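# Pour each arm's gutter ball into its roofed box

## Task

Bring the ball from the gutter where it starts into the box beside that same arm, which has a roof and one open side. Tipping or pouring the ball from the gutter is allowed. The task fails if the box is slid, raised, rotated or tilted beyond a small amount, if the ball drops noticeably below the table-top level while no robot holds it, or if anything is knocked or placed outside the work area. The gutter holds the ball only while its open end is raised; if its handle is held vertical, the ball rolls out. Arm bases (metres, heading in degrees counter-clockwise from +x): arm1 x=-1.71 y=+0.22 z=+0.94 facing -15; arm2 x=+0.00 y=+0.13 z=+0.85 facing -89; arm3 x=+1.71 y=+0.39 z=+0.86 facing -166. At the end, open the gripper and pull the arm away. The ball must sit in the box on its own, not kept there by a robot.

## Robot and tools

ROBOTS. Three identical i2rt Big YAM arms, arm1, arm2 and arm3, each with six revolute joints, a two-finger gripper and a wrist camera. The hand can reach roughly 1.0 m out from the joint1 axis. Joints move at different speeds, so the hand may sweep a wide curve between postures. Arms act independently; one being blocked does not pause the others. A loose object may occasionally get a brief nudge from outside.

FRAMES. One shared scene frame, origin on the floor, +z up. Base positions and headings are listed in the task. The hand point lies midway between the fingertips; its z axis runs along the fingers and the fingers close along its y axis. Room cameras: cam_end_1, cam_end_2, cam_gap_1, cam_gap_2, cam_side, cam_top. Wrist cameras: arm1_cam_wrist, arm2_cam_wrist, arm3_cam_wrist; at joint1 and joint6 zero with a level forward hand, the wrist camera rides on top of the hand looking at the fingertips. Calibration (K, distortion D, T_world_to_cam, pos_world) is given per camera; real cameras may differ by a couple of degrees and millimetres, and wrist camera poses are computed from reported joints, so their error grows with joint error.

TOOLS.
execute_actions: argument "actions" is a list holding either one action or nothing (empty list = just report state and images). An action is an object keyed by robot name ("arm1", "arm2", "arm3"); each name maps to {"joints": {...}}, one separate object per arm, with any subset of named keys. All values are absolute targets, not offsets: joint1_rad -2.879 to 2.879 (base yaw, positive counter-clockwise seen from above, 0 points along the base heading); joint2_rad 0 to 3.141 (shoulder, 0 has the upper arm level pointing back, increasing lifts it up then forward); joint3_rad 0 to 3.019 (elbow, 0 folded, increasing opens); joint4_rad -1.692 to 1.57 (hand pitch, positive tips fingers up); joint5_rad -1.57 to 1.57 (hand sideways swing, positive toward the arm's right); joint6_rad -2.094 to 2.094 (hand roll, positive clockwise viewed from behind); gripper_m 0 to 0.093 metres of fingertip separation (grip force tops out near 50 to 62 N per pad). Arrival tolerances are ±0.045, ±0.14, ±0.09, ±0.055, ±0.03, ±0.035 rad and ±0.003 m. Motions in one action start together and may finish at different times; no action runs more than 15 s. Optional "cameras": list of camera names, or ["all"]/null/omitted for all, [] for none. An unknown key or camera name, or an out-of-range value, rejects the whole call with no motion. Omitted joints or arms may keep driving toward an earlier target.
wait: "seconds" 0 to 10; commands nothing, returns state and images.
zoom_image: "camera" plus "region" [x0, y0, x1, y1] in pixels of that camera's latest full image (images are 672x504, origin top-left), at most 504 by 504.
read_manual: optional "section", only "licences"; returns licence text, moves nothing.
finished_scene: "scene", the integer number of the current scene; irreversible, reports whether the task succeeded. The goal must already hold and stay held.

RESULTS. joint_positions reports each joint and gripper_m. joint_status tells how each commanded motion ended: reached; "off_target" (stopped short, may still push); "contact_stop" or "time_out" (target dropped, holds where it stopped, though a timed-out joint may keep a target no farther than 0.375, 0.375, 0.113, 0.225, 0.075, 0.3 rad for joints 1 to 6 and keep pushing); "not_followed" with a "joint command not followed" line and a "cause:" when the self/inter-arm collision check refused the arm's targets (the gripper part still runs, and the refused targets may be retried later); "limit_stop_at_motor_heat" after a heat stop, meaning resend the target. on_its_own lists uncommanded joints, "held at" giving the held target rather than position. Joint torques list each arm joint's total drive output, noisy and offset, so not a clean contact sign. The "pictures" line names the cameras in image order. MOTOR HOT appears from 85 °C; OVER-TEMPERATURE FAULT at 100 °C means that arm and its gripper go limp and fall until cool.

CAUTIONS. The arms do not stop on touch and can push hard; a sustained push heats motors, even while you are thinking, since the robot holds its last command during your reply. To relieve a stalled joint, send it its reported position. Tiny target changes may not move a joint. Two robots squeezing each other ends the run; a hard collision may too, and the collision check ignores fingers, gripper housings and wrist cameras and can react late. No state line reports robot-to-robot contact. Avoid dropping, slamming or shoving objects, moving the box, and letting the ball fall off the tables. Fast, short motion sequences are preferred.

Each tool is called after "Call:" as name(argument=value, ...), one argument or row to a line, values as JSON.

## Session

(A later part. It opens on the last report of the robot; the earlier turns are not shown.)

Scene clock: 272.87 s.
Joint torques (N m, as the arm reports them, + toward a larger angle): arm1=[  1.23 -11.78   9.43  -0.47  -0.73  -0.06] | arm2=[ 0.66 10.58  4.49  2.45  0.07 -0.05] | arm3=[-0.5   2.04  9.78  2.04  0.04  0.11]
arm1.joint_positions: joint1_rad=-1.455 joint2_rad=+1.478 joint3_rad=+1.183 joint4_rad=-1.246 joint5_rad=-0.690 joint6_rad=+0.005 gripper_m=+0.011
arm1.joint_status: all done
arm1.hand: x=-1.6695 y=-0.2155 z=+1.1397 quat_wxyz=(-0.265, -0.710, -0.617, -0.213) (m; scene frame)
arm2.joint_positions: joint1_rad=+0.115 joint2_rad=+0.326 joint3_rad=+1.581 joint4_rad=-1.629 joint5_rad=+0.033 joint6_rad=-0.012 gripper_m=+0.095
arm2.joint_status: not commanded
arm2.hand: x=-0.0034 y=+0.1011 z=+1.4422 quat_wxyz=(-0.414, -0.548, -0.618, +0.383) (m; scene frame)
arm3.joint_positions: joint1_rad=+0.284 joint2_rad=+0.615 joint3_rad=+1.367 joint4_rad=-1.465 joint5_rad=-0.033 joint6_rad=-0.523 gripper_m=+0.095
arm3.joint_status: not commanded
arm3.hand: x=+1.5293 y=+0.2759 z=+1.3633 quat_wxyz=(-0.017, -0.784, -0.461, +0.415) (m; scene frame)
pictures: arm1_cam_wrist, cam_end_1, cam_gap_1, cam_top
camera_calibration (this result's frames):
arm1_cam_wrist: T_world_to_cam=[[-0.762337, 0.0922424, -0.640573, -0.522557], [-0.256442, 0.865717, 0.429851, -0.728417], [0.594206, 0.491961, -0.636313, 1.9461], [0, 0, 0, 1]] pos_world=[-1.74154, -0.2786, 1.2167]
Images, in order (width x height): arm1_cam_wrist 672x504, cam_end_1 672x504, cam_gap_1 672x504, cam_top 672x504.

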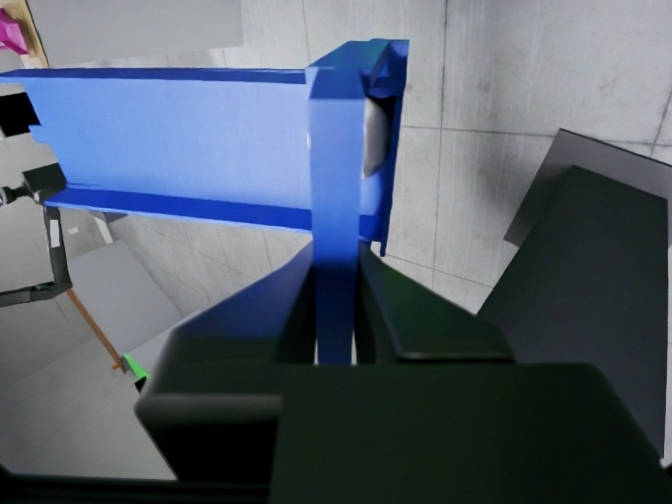

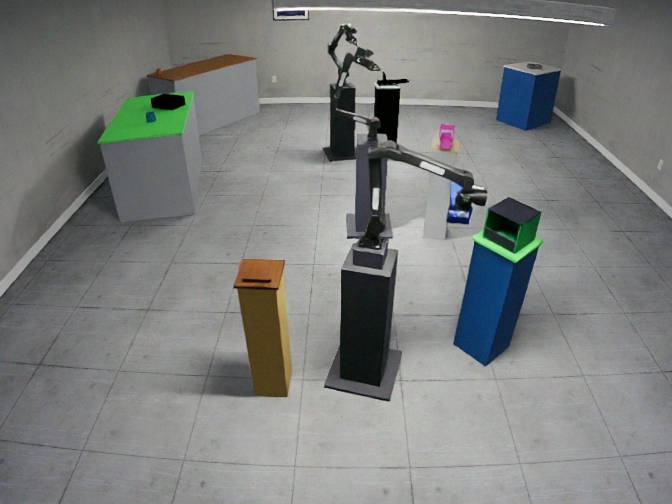

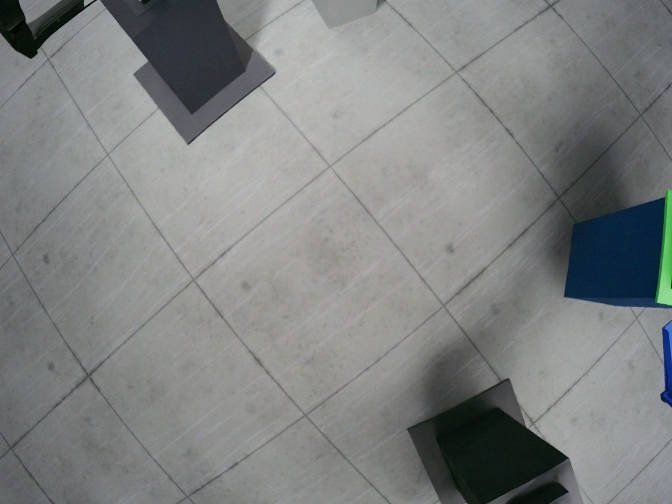

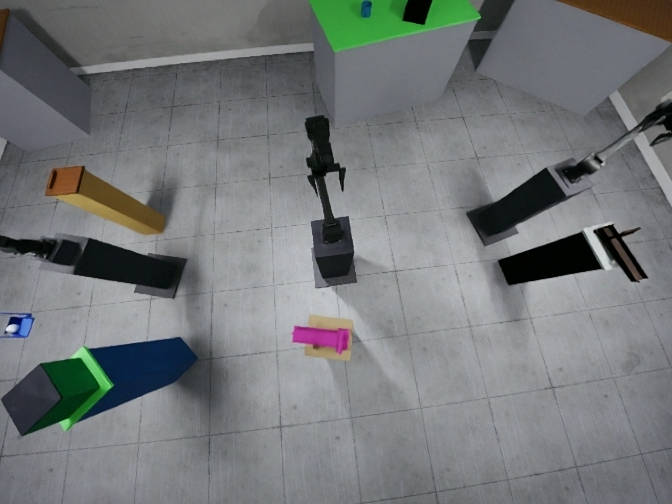

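Call:
execute_actions(
  actions=[
    {"arm1": {"joints": {"joint1_rad": -1.656, "joint2_rad": 1.655, "joint3_rad": 1.105, "joint4_rad": -0.875, "joint5_rad": -0.316, "joint6_rad": 0.46}}},
  ],
  cameras=["arm1_cam_wrist", "cam_end_1", "cam_top", "cam_side"],
)

Call:
zoom_image(
  camera="cam_end_1",
  region=[400, 150, 580, 290],
)

Scene clock: 305.23 s.
Joint torques (N m, as the arm reports them, + toward a larger angle): arm1=[  1.46 -14.84   8.12   1.17  -0.16   0.11] | arm2=[ 0.72 10.25  4.46  2.48  0.07 -0.05] | arm3=[-0.4   2.24  9.77  2.07  0.05  0.1 ]
arm1.joint_positions: joint1_rad=-1.665 joint2_rad=+1.675 joint3_rad=+1.103 joint4_rad=-0.894 joint5_rad=-0.314 joint6_rad=+0.451 gripper_m=+0.011
arm1.joint_status: all done
arm1.hand: x=-1.8308 y=-0.2411 z=+1.0000 quat_wxyz=(-0.143, -0.912, -0.375, -0.083) (m; scene frame)
arm2.joint_positions: joint1_rad=+0.115 joint2_rad=+0.326 joint3_rad=+1.581 joint4_rad=-1.629 joint5_rad=+0.033 joint6_rad=-0.012 gripper_m=+0.095
arm2.joint_status: not commanded
arm2.hand: x=-0.0034 y=+0.1011 z=+1.4422 quat_wxyz=(-0.414, -0.548, -0.618, +0.383) (m; scene frame)
arm3.joint_positions: joint1_rad=+0.284 joint2_rad=+0.615 joint3_rad=+1.367 joint4_rad=-1.465 joint5_rad=-0.033 joint6_rad=-0.523 gripper_m=+0.095
arm3.joint_status: not commanded
arm3.hand: x=+1.5293 y=+0.2759 z=+1.3633 quat_wxyz=(-0.017, -0.784, -0.461, +0.415) (m; scene frame)
pictures: arm1_cam_wrist, cam_end_1, cam_side, cam_top
camera_calibration (this result's frames):
arm1_cam_wrist: T_world_to_cam=[[-0.664431, 0.672348, -0.326313, -0.727779], [0.411733, 0.693704, 0.590974, 0.333115], [0.623704, 0.258308, -0.737747, 2.06476], [0, 0, 0, 1]] pos_world=[-1.90851, -0.275105, 1.08892]
Images, in order (width x height): arm1_cam_wrist 672x504, cam_end_1 672x504, cam_side 672x504, cam_top 672x504.

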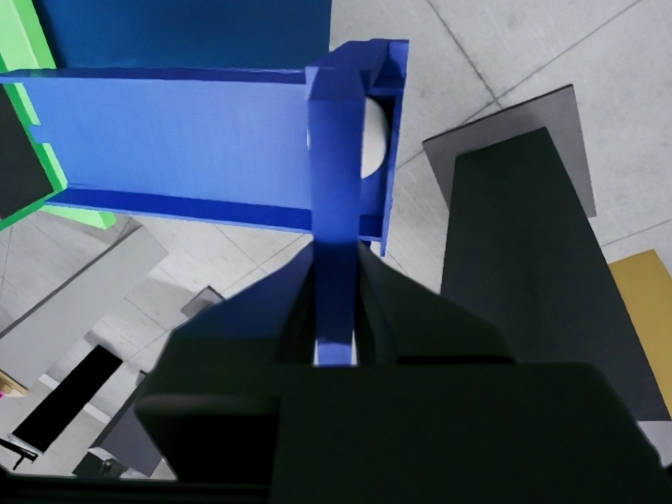

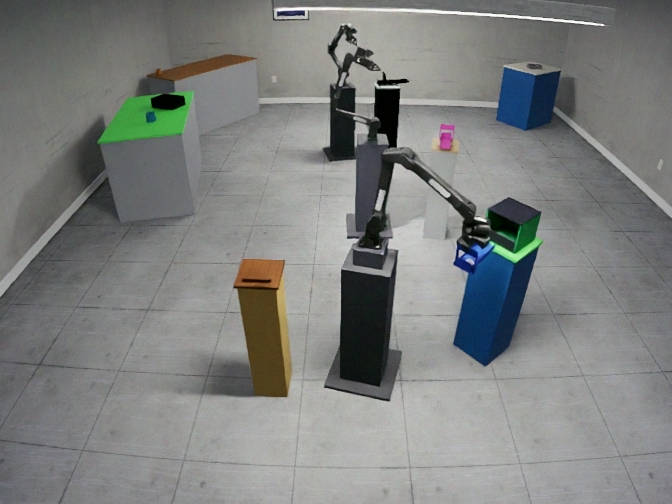

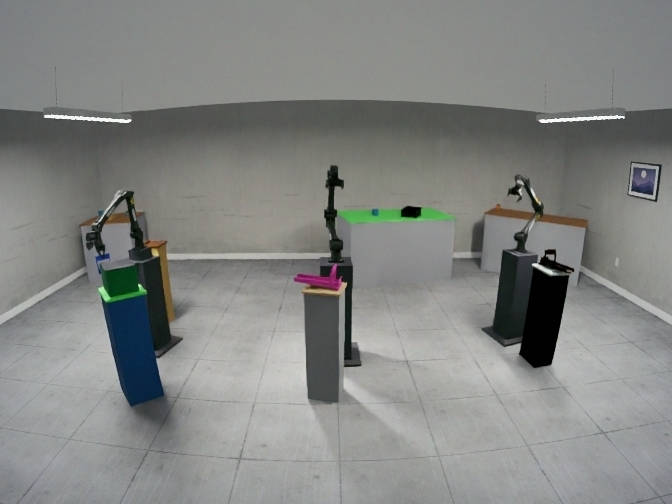

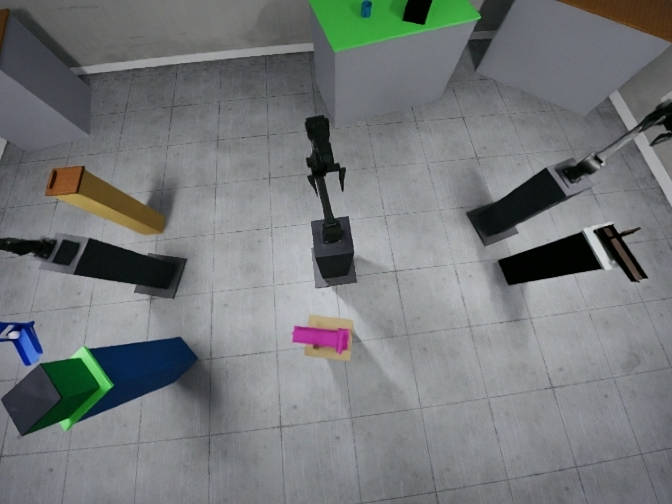

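Region (400, 150, 580, 290) of cam_end_1's 672x504 image, scaled by 2.800, with more detail than that image has.

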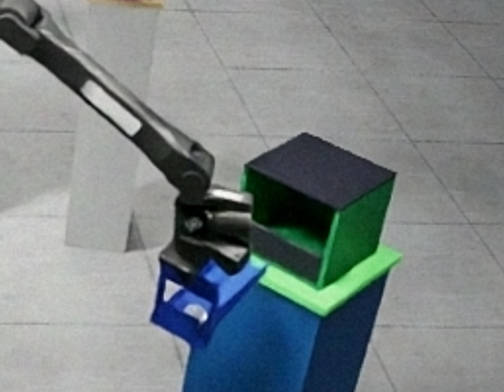

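Call:
zoom_image(
  camera="arm1_cam_wrist",
  region=[0, 0, 200, 260],
)

Call:
zoom_image(
  camera="cam_top",
  region=[0, 300, 140, 440],
)

Region (0, 0, 200, 260) of arm1_cam_wrist's 672x504 image, scaled by 1.938, with more detail than that image has; it fills the left 388 columns of this view, and the rest is white.

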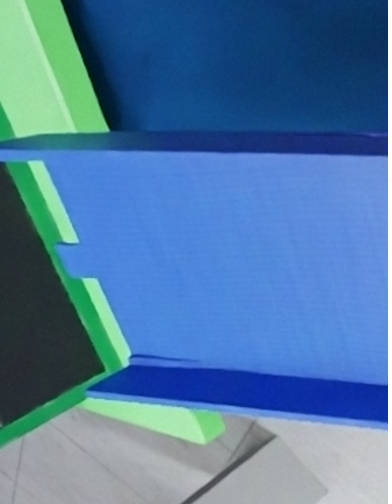

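Region (0, 300, 140, 440) of cam_top's 672x504 image, scaled by 3.600, with more detail than that image has.

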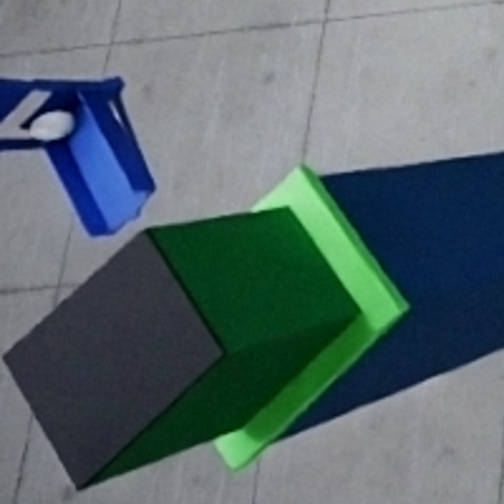

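Call:
execute_actions(
  actions=[
    {"arm1": {"joints": {"joint1_rad": -1.557, "joint2_rad": 1.64, "joint3_rad": 1.255, "joint4_rad": -0.968, "joint5_rad": -0.298, "joint6_rad": 0.57}}},
  ],
  cameras=["arm1_cam_wrist", "cam_end_1", "cam_side"],
)

Call:
zoom_image(
  camera="cam_end_1",
  region=[400, 150, 580, 290],
)

Call:
zoom_image(
  camera="cam_side",
  region=[60, 200, 170, 310],
)

Scene clock: 354.30 s.
Joint torques (N m, as the arm reports them, + toward a larger angle): arm1=[ -0.22 -15.52  12.6   -0.17  -0.2    0.1 ] | arm2=[ 0.56 10.13  4.49  2.56  0.06 -0.05] | arm3=[-0.15  1.98  9.77  2.03  0.05  0.12]
arm1.joint_positions: joint1_rad=-1.547 joint2_rad=+1.653 joint3_rad=+1.205 joint4_rad=-0.954 joint5_rad=-0.295 joint6_rad=+0.561 gripper_m=+0.011
arm1.joint_status: all done
arm1.hand: x=-1.7863 y=-0.2802 z=+1.0447 quat_wxyz=(-0.153, -0.909, -0.382, -0.072) (m; scene frame)
arm2.joint_positions: joint1_rad=+0.115 joint2_rad=+0.326 joint3_rad=+1.581 joint4_rad=-1.629 joint5_rad=+0.033 joint6_rad=-0.012 gripper_m=+0.095
arm2.joint_status: not commanded
arm2.hand: x=-0.0034 y=+0.1011 z=+1.4422 quat_wxyz=(-0.414, -0.548, -0.618, +0.383) (m; scene frame)
arm3.joint_positions: joint1_rad=+0.284 joint2_rad=+0.615 joint3_rad=+1.367 joint4_rad=-1.465 joint5_rad=-0.033 joint6_rad=-0.523 gripper_m=+0.095
arm3.joint_status: not commanded
arm3.hand: x=+1.5293 y=+0.2759 z=+1.3633 quat_wxyz=(-0.017, -0.784, -0.461, +0.415) (m; scene frame)
pictures: arm1_cam_wrist, cam_end_1, cam_side
camera_calibration (this result's frames):
arm1_cam_wrist: T_world_to_cam=[[-0.676087, 0.655979, -0.335555, -0.673124], [0.412519, 0.714331, 0.565295, 0.34951], [0.610519, 0.243766, -0.753554, 2.06896], [0, 0, 0, 1]] pos_world=[-1.86241, -0.312452, 1.13563]
Images, in order (width x height): arm1_cam_wrist 672x504, cam_end_1 672x504, cam_side 672x504.

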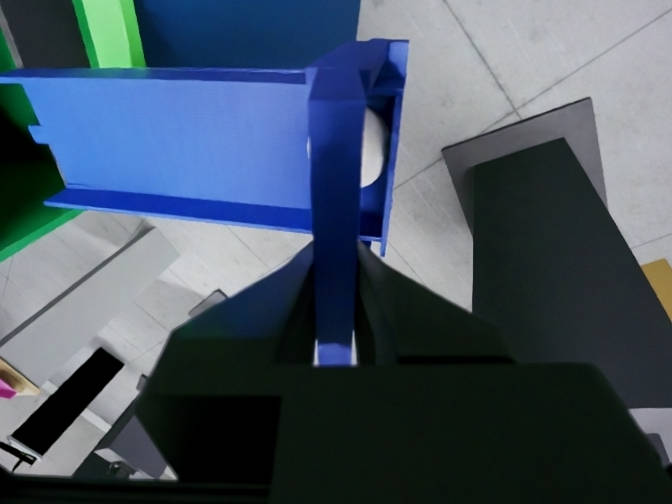

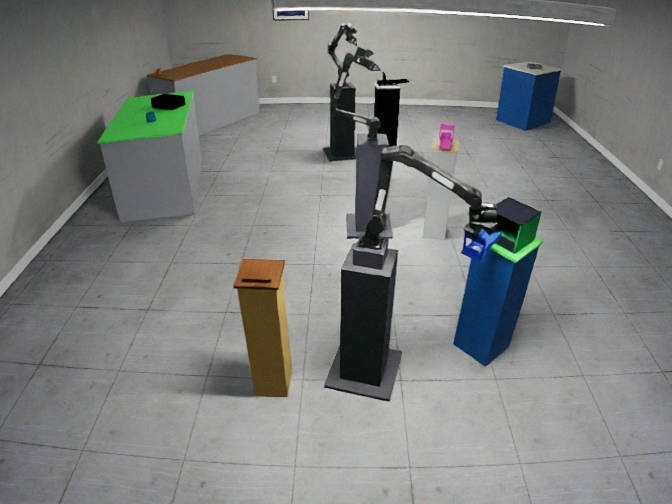

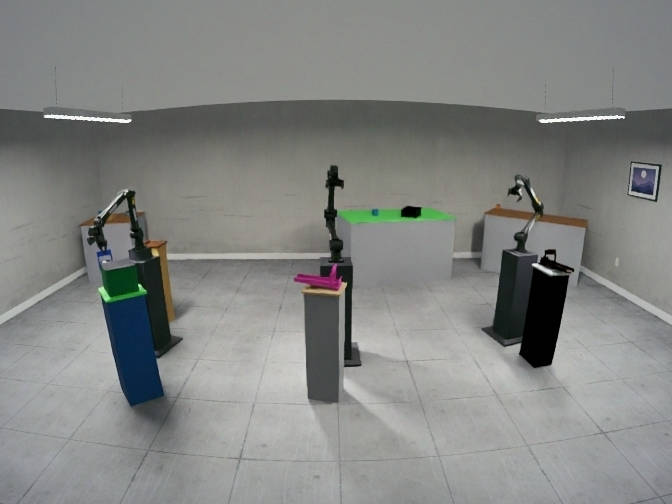

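Region (400, 150, 580, 290) of cam_end_1's 672x504 image, scaled by 2.800, with more detail than that image has.

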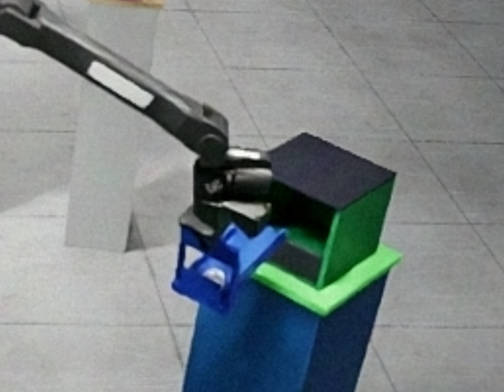

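Region (60, 200, 170, 310) of cam_side's 672x504 image, scaled by 4.582, with more detail than that image has.

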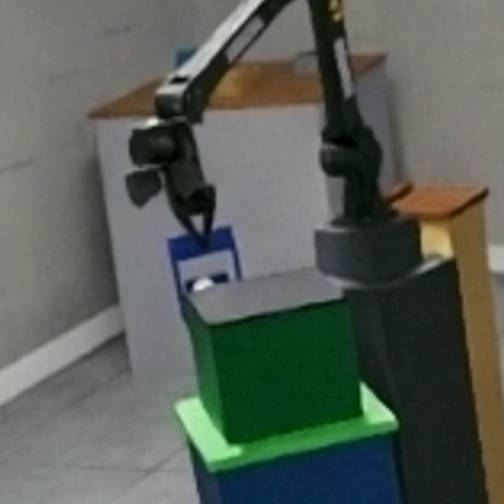

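Call:
execute_actions(
  actions=[
    {"arm1": {"joints": {"joint1_rad": -1.488, "joint2_rad": 1.70, "joint3_rad": 1.355, "joint4_rad": -0.975, "joint5_rad": -0.285, "joint6_rad": 0.637}}},
  ],
  cameras=["arm1_cam_wrist", "cam_end_1"],
)

Call:
zoom_image(
  camera="cam_end_1",
  region=[400, 150, 580, 290],
)

Scene clock: 366.77 s.
Joint torques (N m, as the arm reports them, + toward a larger angle): arm1=[  0.51 -14.63  13.45   0.11  -0.2    0.1 ] | arm2=[ 1.01 10.48  4.42  2.47  0.08 -0.06] | arm3=[-0.33  2.25  9.83  2.12  0.06  0.13]
arm1.joint_positions: joint1_rad=-1.485 joint2_rad=+1.695 joint3_rad=+1.297 joint4_rad=-0.966 joint5_rad=-0.281 joint6_rad=+0.628 gripper_m=+0.011
arm1.joint_status: all done
arm1.hand: x=-1.7629 y=-0.3152 z=+1.0587 quat_wxyz=(-0.161, -0.908, -0.382, -0.065) (m; scene frame)
arm2.joint_positions: joint1_rad=+0.115 joint2_rad=+0.326 joint3_rad=+1.581 joint4_rad=-1.629 joint5_rad=+0.033 joint6_rad=-0.012 gripper_m=+0.095
arm2.joint_status: not commanded
arm2.hand: x=-0.0034 y=+0.1011 z=+1.4422 quat_wxyz=(-0.414, -0.548, -0.618, +0.383) (m; scene frame)
arm3.joint_positions: joint1_rad=+0.284 joint2_rad=+0.615 joint3_rad=+1.367 joint4_rad=-1.465 joint5_rad=-0.033 joint6_rad=-0.523 gripper_m=+0.095
arm3.joint_status: not commanded
arm3.hand: x=+1.5293 y=+0.2759 z=+1.3633 quat_wxyz=(-0.017, -0.784, -0.461, +0.415) (m; scene frame)
pictures: arm1_cam_wrist, cam_end_1
camera_calibration (this result's frames):
arm1_cam_wrist: T_world_to_cam=[[-0.675682, 0.651881, -0.344245, -0.620975], [0.417676, 0.723308, 0.549884, 0.385145], [0.607454, 0.227764, -0.761001, 2.07116], [0, 0, 0, 1]] pos_world=[-1.83858, -0.345512, 1.15061]
Images, in order (width x height): arm1_cam_wrist 672x504, cam_end_1 672x504.

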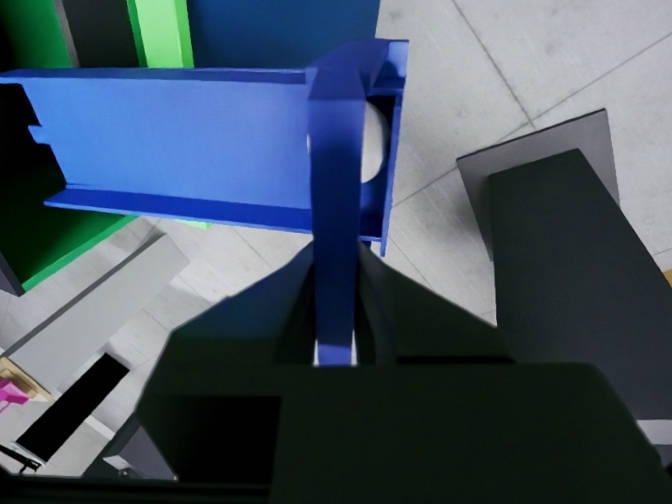

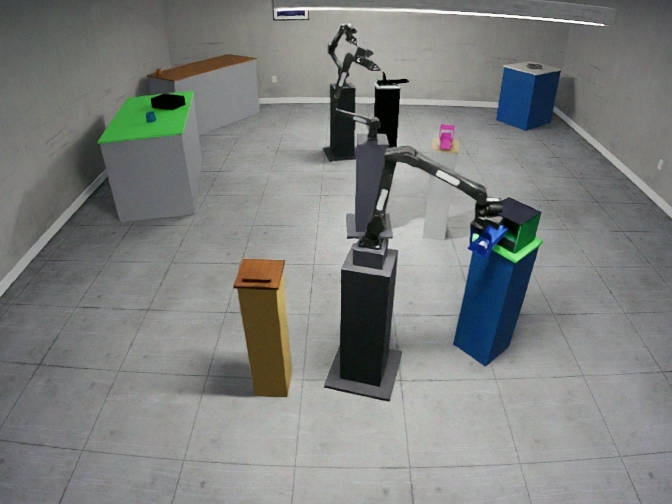

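Region (400, 150, 580, 290) of cam_end_1's 672x504 image, scaled by 2.800, with more detail than that image has.

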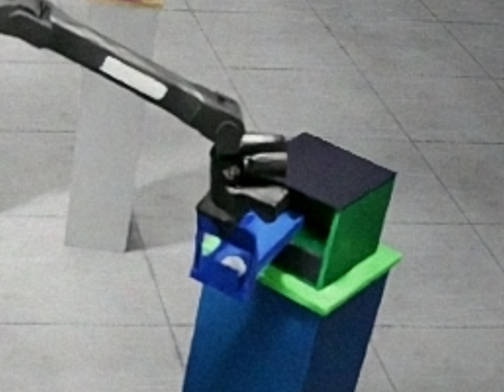

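Call:
execute_actions(
  actions=[
    {"arm1": {"joints": {"joint1_rad": -1.419, "joint2_rad": 1.775, "joint3_rad": 1.425, "joint4_rad": -0.935, "joint5_rad": -0.271, "joint6_rad": 0.705}}},
  ],
  cameras=["arm1_cam_wrist", "cam_end_1"],
)

Call:
zoom_image(
  camera="cam_end_1",
  region=[400, 150, 580, 290],
)

Scene clock: 380.90 s.
Joint torques (N m, as the arm reports them, + toward a larger angle): arm1=[  0.14 -15.67  13.67   1.26  -0.18   0.12] | arm2=[ 0.49  9.98  4.4   2.46  0.08 -0.05] | arm3=[-0.38  2.01  9.88  2.07  0.07  0.1 ]
arm1.joint_positions: joint1_rad=-1.414 joint2_rad=+1.771 joint3_rad=+1.365 joint4_rad=-0.951 joint5_rad=-0.268 joint6_rad=+0.695 gripper_m=+0.011
arm1.joint_status: all done
arm1.hand: x=-1.7298 y=-0.3449 z=+1.0457 quat_wxyz=(-0.155, -0.908, -0.383, -0.069) (m; scene frame)
arm2.joint_positions: joint1_rad=+0.115 joint2_rad=+0.326 joint3_rad=+1.581 joint4_rad=-1.629 joint5_rad=+0.033 joint6_rad=-0.012 gripper_m=+0.095
arm2.joint_status: not commanded
arm2.hand: x=-0.0034 y=+0.1011 z=+1.4422 quat_wxyz=(-0.414, -0.548, -0.618, +0.383) (m; scene frame)
arm3.joint_positions: joint1_rad=+0.284 joint2_rad=+0.615 joint3_rad=+1.367 joint4_rad=-1.465 joint5_rad=-0.033 joint6_rad=-0.523 gripper_m=+0.095
arm3.joint_status: not commanded
arm3.hand: x=+1.5293 y=+0.2759 z=+1.3633 quat_wxyz=(-0.017, -0.784, -0.461, +0.415) (m; scene frame)
pictures: arm1_cam_wrist, cam_end_1
camera_calibration (this result's frames):
arm1_cam_wrist: T_world_to_cam=[[-0.678011, 0.653026, -0.337428, -0.59458], [0.413335, 0.718314, 0.559624, 0.380543], [0.607828, 0.23996, -0.756944, 2.0485], [0, 0, 0, 1]] pos_world=[-1.80556, -0.376632, 1.13701]
Images, in order (width x height): arm1_cam_wrist 672x504, cam_end_1 672x504.

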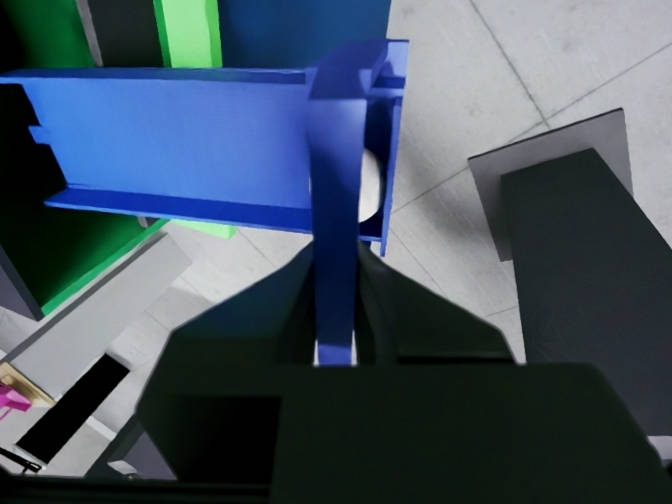

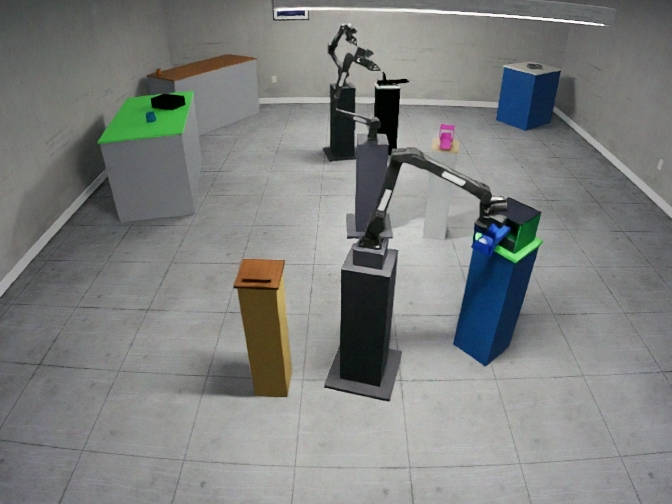

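Region (400, 150, 580, 290) of cam_end_1's 672x504 image, scaled by 2.800, with more detail than that image has.

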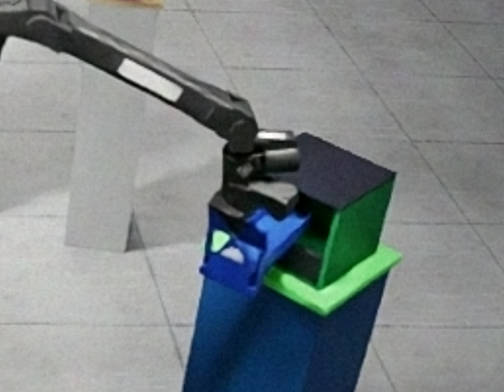

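Call:
execute_actions(
  actions=[
    {"arm1": {"joints": {"joint1_rad": -1.341, "joint2_rad": 1.85, "joint3_rad": 1.67, "joint4_rad": -1.24, "joint5_rad": -0.11, "joint6_rad": 0.76}}},
  ],
  cameras=["arm1_cam_wrist", "cam_end_1"],
)

Call:
zoom_image(
  camera="cam_end_1",
  region=[400, 150, 580, 290],
)

Scene clock: 399.40 s.
Joint torques (N m, as the arm reports them, + toward a larger angle): arm1=[  0.27 -18.37  13.5   -0.33   0.07   0.13] | arm2=[ 0.56 10.37  4.42  2.51  0.08 -0.05] | arm3=[-0.15  2.39  9.84  2.09  0.01  0.12]
arm1.joint_positions: joint1_rad=-1.336 joint2_rad=+1.857 joint3_rad=+1.616 joint4_rad=-1.225 joint5_rad=-0.110 joint6_rad=+0.751 gripper_m=+0.011
arm1.joint_status: all done
arm1.hand: x=-1.7128 y=-0.3684 z=+1.0826 quat_wxyz=(-0.070, -0.919, -0.388, -0.030) (m; scene frame)
arm2.joint_positions: joint1_rad=+0.115 joint2_rad=+0.326 joint3_rad=+1.581 joint4_rad=-1.629 joint5_rad=+0.033 joint6_rad=-0.012 gripper_m=+0.095
arm2.joint_status: not commanded
arm2.hand: x=-0.0034 y=+0.1011 z=+1.4422 quat_wxyz=(-0.414, -0.548, -0.618, +0.383) (m; scene frame)
arm3.joint_positions: joint1_rad=+0.284 joint2_rad=+0.615 joint3_rad=+1.367 joint4_rad=-1.465 joint5_rad=-0.033 joint6_rad=-0.523 gripper_m=+0.095
arm3.joint_status: not commanded
arm3.hand: x=+1.5293 y=+0.2759 z=+1.3633 quat_wxyz=(-0.017, -0.784, -0.461, +0.415) (m; scene frame)
pictures: arm1_cam_wrist, cam_end_1
camera_calibration (this result's frames):
arm1_cam_wrist: T_world_to_cam=[[-0.712217, 0.684783, -0.154332, -0.800298], [0.493012, 0.644482, 0.58445, 0.452158], [0.499686, 0.340168, -0.796618, 1.96647], [0, 0, 0, 1]] pos_world=[-1.77552, -0.412307, 1.17875]
Images, in order (width x height): arm1_cam_wrist 672x504, cam_end_1 672x504.

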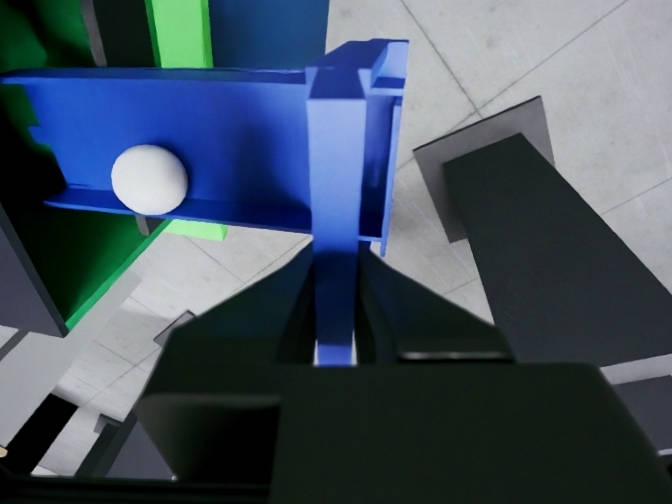

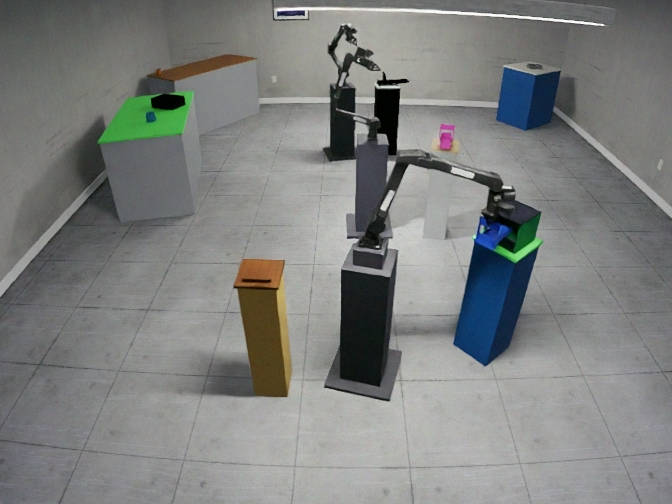

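Region (400, 150, 580, 290) of cam_end_1's 672x504 image, scaled by 2.800, with more detail than that image has.

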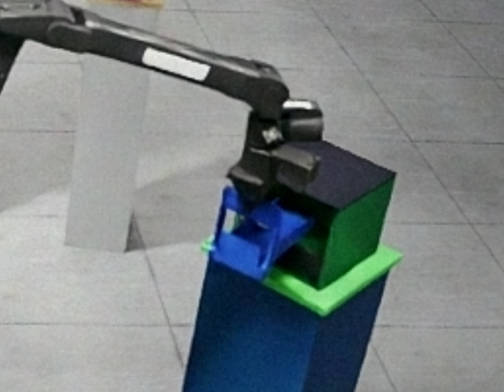

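The ball is rolling toward the open end already. Let me check what happened.

Call:
execute_actions(
  actions=[],
  cameras=["arm1_cam_wrist", "cam_end_1"],
)

Call:
zoom_image(
  camera="cam_end_1",
  region=[400, 150, 580, 290],
)

Scene clock: 402.37 s.
Joint torques (N m, as the arm reports them, + toward a larger angle): arm1=[  0.21 -18.11  13.51  -0.31   0.02   0.12] | arm2=[ 0.82 10.29  4.5   2.53  0.07 -0.06] | arm3=[-0.73  2.08  9.81  2.05  0.05  0.11]
arm1.joint_positions: joint1_rad=-1.336 joint2_rad=+1.857 joint3_rad=+1.616 joint4_rad=-1.226 joint5_rad=-0.108 joint6_rad=+0.752 gripper_m=+0.011
arm1.joint_status: all done
arm1.hand: x=-1.7131 y=-0.3683 z=+1.0826 quat_wxyz=(-0.069, -0.919, -0.387, -0.030) (m; scene frame)
arm2.joint_positions: joint1_rad=+0.115 joint2_rad=+0.326 joint3_rad=+1.581 joint4_rad=-1.629 joint5_rad=+0.033 joint6_rad=-0.012 gripper_m=+0.095
arm2.joint_status: not commanded
arm2.hand: x=-0.0034 y=+0.1011 z=+1.4422 quat_wxyz=(-0.414, -0.548, -0.618, +0.383) (m; scene frame)
arm3.joint_positions: joint1_rad=+0.284 joint2_rad=+0.615 joint3_rad=+1.367 joint4_rad=-1.465 joint5_rad=-0.033 joint6_rad=-0.523 gripper_m=+0.095
arm3.joint_status: not commanded
arm3.hand: x=+1.5293 y=+0.2759 z=+1.3633 quat_wxyz=(-0.017, -0.784, -0.461, +0.415) (m; scene frame)
pictures: arm1_cam_wrist, cam_end_1
camera_calibration (this result's frames):
arm1_cam_wrist: T_world_to_cam=[[-0.711814, 0.685508, -0.152969, -0.801072], [0.494431, 0.643738, 0.584071, 0.454812], [0.498858, 0.340117, -0.797158, 1.96568], [0, 0, 0, 1]] pos_world=[-1.77568, -0.412201, 1.17878]
Images, in order (width x height): arm1_cam_wrist 672x504, cam_end_1 672x504.

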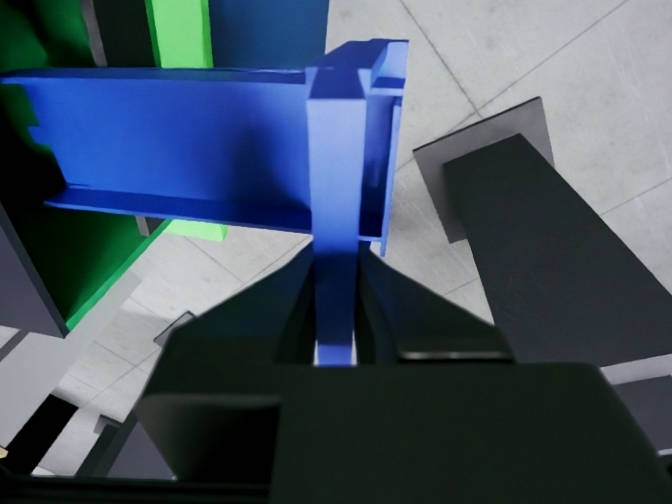

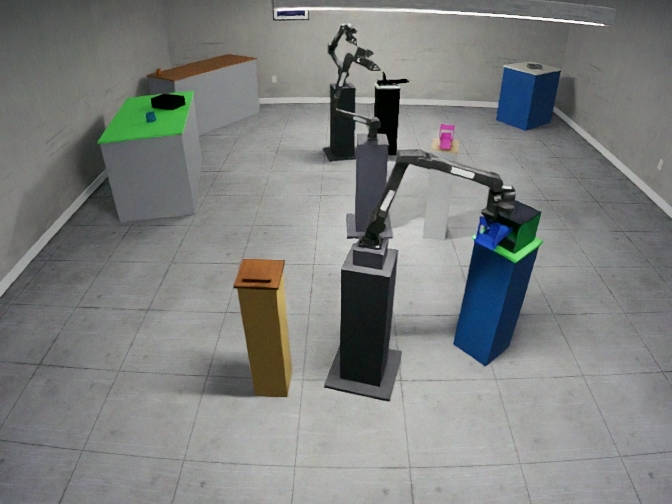

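Region (400, 150, 580, 290) of cam_end_1's 672x504 image, scaled by 2.800, with more detail than that image has.

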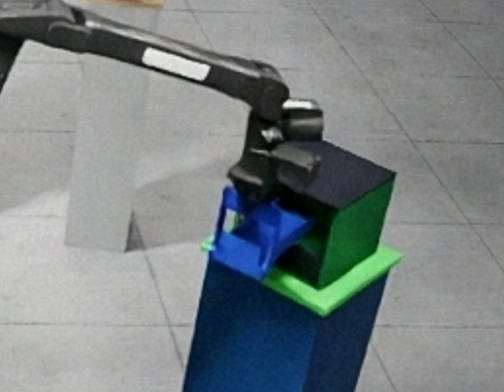

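Call:
execute_actions(
  actions=[
    {"arm1": {"joints": {"joint1_rad": -1.42, "joint2_rad": 1.755, "joint3_rad": 1.52, "joint4_rad": -1.22, "joint5_rad": -0.117, "joint6_rad": 0.68}}},
  ],
  cameras=["cam_end_1"],
)

Call:
execute_actions(
  actions=[
    {"arm1": {"joints": {"joint1_rad": -1.55, "joint2_rad": 1.48, "joint3_rad": 1.2, "joint4_rad": -1.26, "joint5_rad": -0.35, "joint6_rad": 0.0}}},
  ],
  cameras=["cam_end_1"],
)

Call:
zoom_image(
  camera="cam_end_1",
  region=[400, 150, 580, 290],
)

Scene clock: 425.67 s.
Joint torques (N m, as the arm reports them, + toward a larger angle): arm1=[  1.65 -16.17   8.32   0.61  -0.03  -0.04] | arm2=[ 0.81 10.58  4.47  2.48  0.06 -0.04] | arm3=[-0.37  1.93  9.74  1.98  0.06  0.12]
arm1.joint_positions: joint1_rad=-1.430 joint2_rad=+1.756 joint3_rad=+1.531 joint4_rad=-1.225 joint5_rad=-0.115 joint6_rad=+0.689 gripper_m=+0.011
arm1.joint_status: all done
arm1.hand: x=-1.7635 y=-0.3362 z=+1.1046 quat_wxyz=(-0.080, -0.924, -0.373, -0.023) (m; scene frame)
arm2.joint_positions: joint1_rad=+0.115 joint2_rad=+0.326 joint3_rad=+1.581 joint4_rad=-1.629 joint5_rad=+0.033 joint6_rad=-0.012 gripper_m=+0.095
arm2.joint_status: not commanded
arm2.hand: x=-0.0034 y=+0.1011 z=+1.4422 quat_wxyz=(-0.414, -0.548, -0.618, +0.383) (m; scene frame)
arm3.joint_positions: joint1_rad=+0.284 joint2_rad=+0.615 joint3_rad=+1.367 joint4_rad=-1.465 joint5_rad=-0.033 joint6_rad=-0.523 gripper_m=+0.095
arm3.joint_status: not commanded
arm3.hand: x=+1.5293 y=+0.2759 z=+1.3633 quat_wxyz=(-0.017, -0.784, -0.461, +0.415) (m; scene frame)
pictures: cam_end_1
Images, in order (width x height): cam_end_1 672x504.

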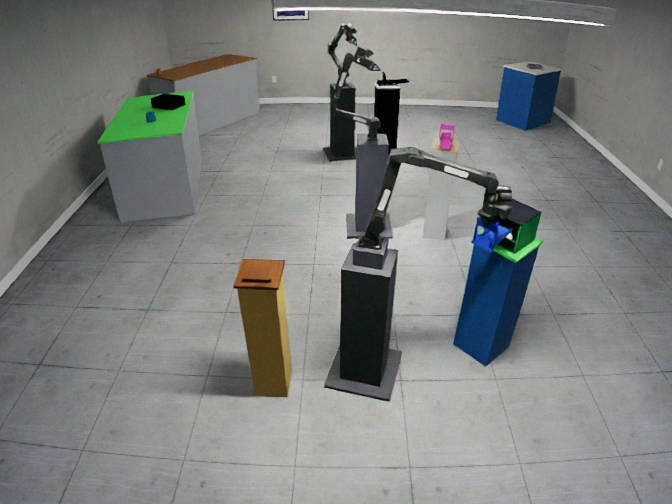

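Scene clock: 427.33 s.
Joint torques (N m, as the arm reports them, + toward a larger angle): arm1=[  1.4  -10.87   8.21  -0.22  -0.39  -0.04] | arm2=[ 0.81 10.51  4.42  2.51  0.08 -0.06] | arm3=[-0.06  2.29  9.74  2.01  0.07  0.1 ]
arm1.joint_positions: joint1_rad=-1.559 joint2_rad=+1.468 joint3_rad=+1.211 joint4_rad=-1.249 joint5_rad=-0.344 joint6_rad=+0.010 gripper_m=+0.011
arm1.joint_status: all done
arm1.hand: x=-1.7673 y=-0.2138 z=+1.1246 quat_wxyz=(-0.154, -0.777, -0.605, -0.082) (m; scene frame)
arm2.joint_positions: joint1_rad=+0.115 joint2_rad=+0.326 joint3_rad=+1.581 joint4_rad=-1.629 joint5_rad=+0.033 joint6_rad=-0.012 gripper_m=+0.095
arm2.joint_status: not commanded
arm2.hand: x=-0.0034 y=+0.1011 z=+1.4422 quat_wxyz=(-0.414, -0.548, -0.618, +0.383) (m; scene frame)
arm3.joint_positions: joint1_rad=+0.284 joint2_rad=+0.615 joint3_rad=+1.367 joint4_rad=-1.465 joint5_rad=-0.033 joint6_rad=-0.523 gripper_m=+0.095
arm3.joint_status: not commanded
arm3.hand: x=+1.5293 y=+0.2759 z=+1.3633 quat_wxyz=(-0.017, -0.784, -0.461, +0.415) (m; scene frame)
pictures: cam_end_1
Images, in order (width x height): cam_end_1 672x504.

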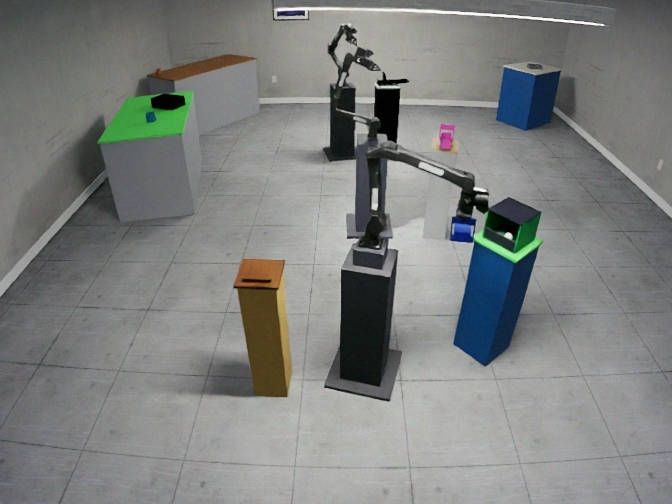

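Region (400, 150, 580, 290) of cam_end_1's 672x504 image, scaled by 2.800, with more detail than that image has.

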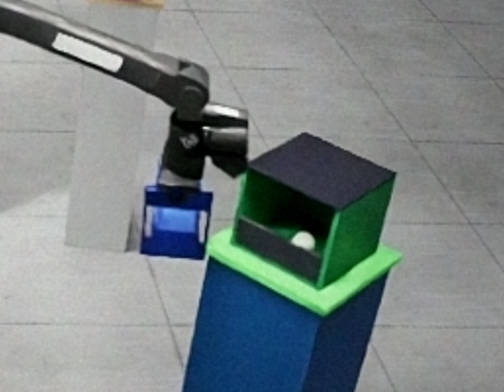

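Call:
execute_actions(
  actions=[
    {"arm1": {"joints": {"joint1_rad": 1.815, "joint2_rad": 1.87, "joint3_rad": 1.57, "joint4_rad": -1.25, "joint5_rad": -0.35, "joint6_rad": 0.0}}},
  ],
  cameras=["cam_end_1"],
)

Call:
execute_actions(
  actions=[
    {"arm1": {"joints": {"joint1_rad": 1.815, "joint2_rad": 1.935, "joint3_rad": 1.42, "joint4_rad": -1.045, "joint5_rad": -0.35, "joint6_rad": 0.0}}},
  ],
  cameras=["cam_end_1", "arm1_cam_wrist"],
)

Call:
zoom_image(
  camera="cam_end_1",
  region=[210, 170, 310, 300],
)

Scene clock: 435.83 s.
Joint torques (N m, as the arm reports them, + toward a larger angle): arm1=[ -0.26 -17.95  11.48   0.05  -0.22  -0.05] | arm2=[ 0.63 10.25  4.48  2.54  0.06 -0.05] | arm3=[-0.19  2.05  9.76  2.13  0.05  0.11]
arm1.joint_positions: joint1_rad=+1.824 joint2_rad=+1.881 joint3_rad=+1.535 joint4_rad=-1.249 joint5_rad=-0.348 joint6_rad=+0.007 gripper_m=+0.011
arm1.joint_status: all done
arm1.hand: x=-1.7690 y=+0.7782 z=+1.0497 quat_wxyz=(+0.129, +0.690, -0.703, -0.114) (m; scene frame)
arm2.joint_positions: joint1_rad=+0.115 joint2_rad=+0.326 joint3_rad=+1.581 joint4_rad=-1.629 joint5_rad=+0.033 joint6_rad=-0.012 gripper_m=+0.095
arm2.joint_status: not commanded
arm2.hand: x=-0.0034 y=+0.1011 z=+1.4422 quat_wxyz=(-0.414, -0.548, -0.618, +0.383) (m; scene frame)
arm3.joint_positions: joint1_rad=+0.284 joint2_rad=+0.615 joint3_rad=+1.367 joint4_rad=-1.465 joint5_rad=-0.033 joint6_rad=-0.523 gripper_m=+0.095
arm3.joint_status: not commanded
arm3.hand: x=+1.5293 y=+0.2759 z=+1.3633 quat_wxyz=(-0.017, -0.784, -0.461, +0.415) (m; scene frame)
pictures: cam_end_1
Images, in order (width x height): cam_end_1 672x504.

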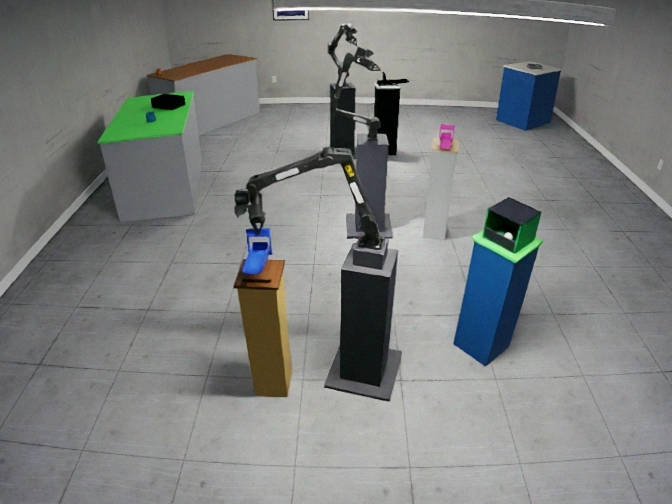

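Scene clock: 436.90 s.
Joint torques (N m, as the arm reports them, + toward a larger angle): arm1=[ -0.16 -17.     7.85   0.85  -0.21  -0.02] | arm2=[ 0.77 10.22  4.52  2.43  0.07 -0.04] | arm3=[-0.36  2.17  9.9   2.09  0.04  0.13]
arm1.joint_positions: joint1_rad=+1.824 joint2_rad=+1.929 joint3_rad=+1.424 joint4_rad=-1.061 joint5_rad=-0.348 joint6_rad=+0.005 gripper_m=+0.011
arm1.joint_status: all done
arm1.hand: x=-1.7684 y=+0.7765 z=+0.9855 quat_wxyz=(+0.119, +0.692, -0.701, -0.124) (m; scene frame)
arm2.joint_positions: joint1_rad=+0.115 joint2_rad=+0.326 joint3_rad=+1.581 joint4_rad=-1.629 joint5_rad=+0.033 joint6_rad=-0.012 gripper_m=+0.095
arm2.joint_status: not commanded
arm2.hand: x=-0.0034 y=+0.1011 z=+1.4422 quat_wxyz=(-0.414, -0.548, -0.618, +0.383) (m; scene frame)
arm3.joint_positions: joint1_rad=+0.284 joint2_rad=+0.615 joint3_rad=+1.367 joint4_rad=-1.465 joint5_rad=-0.033 joint6_rad=-0.523 gripper_m=+0.095
arm3.joint_status: not commanded
arm3.hand: x=+1.5293 y=+0.2759 z=+1.3633 quat_wxyz=(-0.017, -0.784, -0.461, +0.415) (m; scene frame)
pictures: arm1_cam_wrist, cam_end_1
camera_calibration (this result's frames):
arm1_cam_wrist: T_world_to_cam=[[0.94011, -0.0043405, -0.340844, 2.00195], [0.195472, -0.81231, 0.549493, 0.437929], [-0.279256, -0.583209, -0.762813, 0.833554], [0, 0, 0, 1]] pos_world=[-1.73488, 0.85056, 1.07756]
Images, in order (width x height): arm1_cam_wrist 672x504, cam_end_1 672x504.

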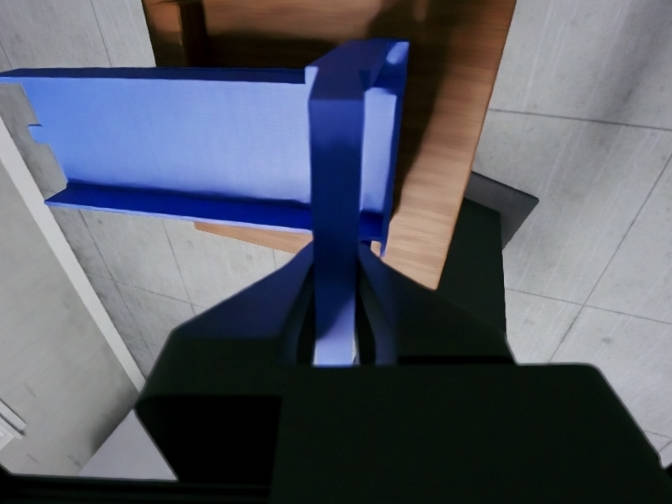

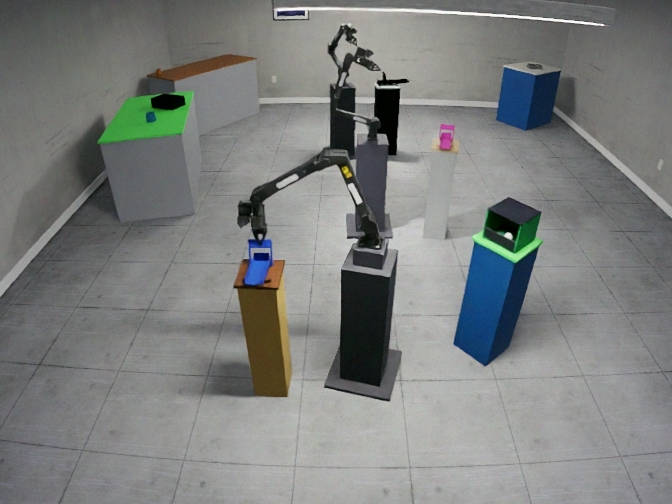

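Region (210, 170, 310, 300) of cam_end_1's 672x504 image, scaled by 3.877, with more detail than that image has; it fills the left 388 columns of this view, and the rest is white.

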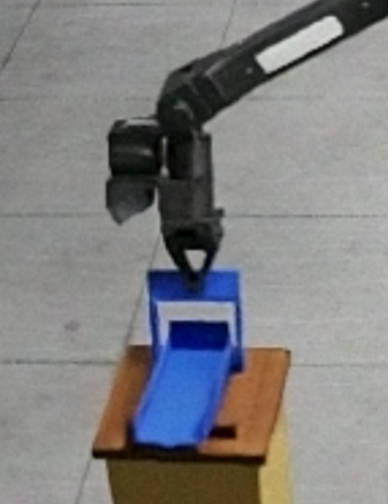

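The gutter is back at its original place. Release and move clear.

Call:
execute_actions(
  actions=[
    {"arm1": {"joints": {"gripper_m": 0.07}}},
  ],
  cameras=[],
)

Call:
execute_actions(
  actions=[
    {"arm1": {"joints": {"joint2_rad": 1.6, "joint3_rad": 1.5, "joint4_rad": -1.4}}},
  ],
  cameras=["cam_end_1"],
)

Call:
zoom_image(
  camera="cam_end_1",
  region=[200, 150, 580, 300],
)

Scene clock: 441.33 s.
Joint torques (N m, as the arm reports them, + toward a larger angle): arm1=[ -0.14 -16.49   7.77   0.88  -0.15  -0.03] | arm2=[ 0.5  10.52  4.5   2.55  0.07 -0.03] | arm3=[-0.67  1.85  9.92  2.08  0.05  0.09]
arm1.joint_positions: joint1_rad=+1.824 joint2_rad=+1.929 joint3_rad=+1.424 joint4_rad=-1.061 joint5_rad=-0.350 joint6_rad=+0.005 gripper_m=+0.070
arm1.joint_status: all done
arm1.hand: x=-1.7686 y=+0.7765 z=+0.9855 quat_wxyz=(+0.119, +0.692, -0.701, -0.125) (m; scene frame)
arm2.joint_positions: joint1_rad=+0.115 joint2_rad=+0.326 joint3_rad=+1.581 joint4_rad=-1.629 joint5_rad=+0.033 joint6_rad=-0.012 gripper_m=+0.095
arm2.joint_status: not commanded
arm2.hand: x=-0.0034 y=+0.1011 z=+1.4422 quat_wxyz=(-0.414, -0.548, -0.618, +0.383) (m; scene frame)
arm3.joint_positions: joint1_rad=+0.284 joint2_rad=+0.615 joint3_rad=+1.367 joint4_rad=-1.465 joint5_rad=-0.033 joint6_rad=-0.523 gripper_m=+0.095
arm3.joint_status: not commanded
arm3.hand: x=+1.5293 y=+0.2759 z=+1.3633 quat_wxyz=(-0.017, -0.784, -0.461, +0.415) (m; scene frame)
pictures: none
No camera images: the call's "cameras" was empty. Leave "cameras" out to get every camera's image.

Scene clock: 442.67 s.
Joint torques (N m, as the arm reports them, + toward a larger angle): arm1=[ -0.09 -12.84  11.2   -0.41  -0.16  -0.03] | arm2=[ 0.9  10.38  4.49  2.51  0.05 -0.05] | arm3=[-0.28  1.93  9.82  1.96  0.03  0.13]
arm1.joint_positions: joint1_rad=+1.824 joint2_rad=+1.585 joint3_rad=+1.478 joint4_rad=-1.384 joint5_rad=-0.350 joint6_rad=+0.005 gripper_m=+0.070
arm1.joint_status: all done
arm1.hand: x=-1.7698 y=+0.7161 z=+1.1767 quat_wxyz=(+0.093, +0.696, -0.696, -0.150) (m; scene frame)
arm2.joint_positions: joint1_rad=+0.115 joint2_rad=+0.326 joint3_rad=+1.581 joint4_rad=-1.629 joint5_rad=+0.033 joint6_rad=-0.012 gripper_m=+0.095
arm2.joint_status: not commanded
arm2.hand: x=-0.0034 y=+0.1011 z=+1.4422 quat_wxyz=(-0.414, -0.548, -0.618, +0.383) (m; scene frame)
arm3.joint_positions: joint1_rad=+0.284 joint2_rad=+0.615 joint3_rad=+1.367 joint4_rad=-1.465 joint5_rad=-0.033 joint6_rad=-0.523 gripper_m=+0.095
arm3.joint_status: not commanded
arm3.hand: x=+1.5293 y=+0.2759 z=+1.3633 quat_wxyz=(-0.017, -0.784, -0.461, +0.415) (m; scene frame)
pictures: cam_end_1
Images, in order (width x height): cam_end_1 672x504.

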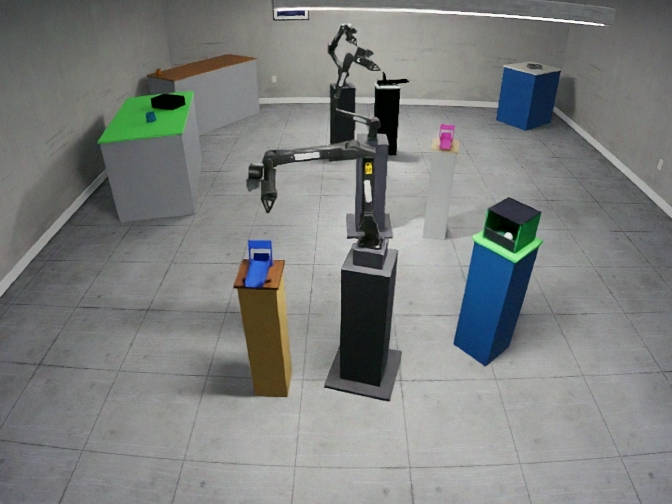

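Region (200, 150, 580, 300) of cam_end_1's 672x504 image, scaled by 1.326, with more detail than that image has; it fills the top 199 rows of this view, and the rest is white.

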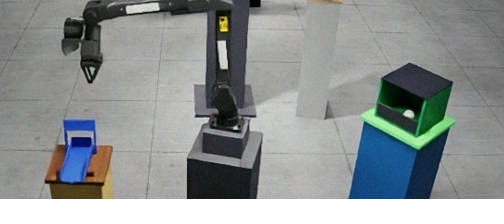

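The ball is in the box, the gutter is back on its table, and the arm is clear.

Call:
finished_scene(
  scene=1,
)

The scene is finished: the task was done.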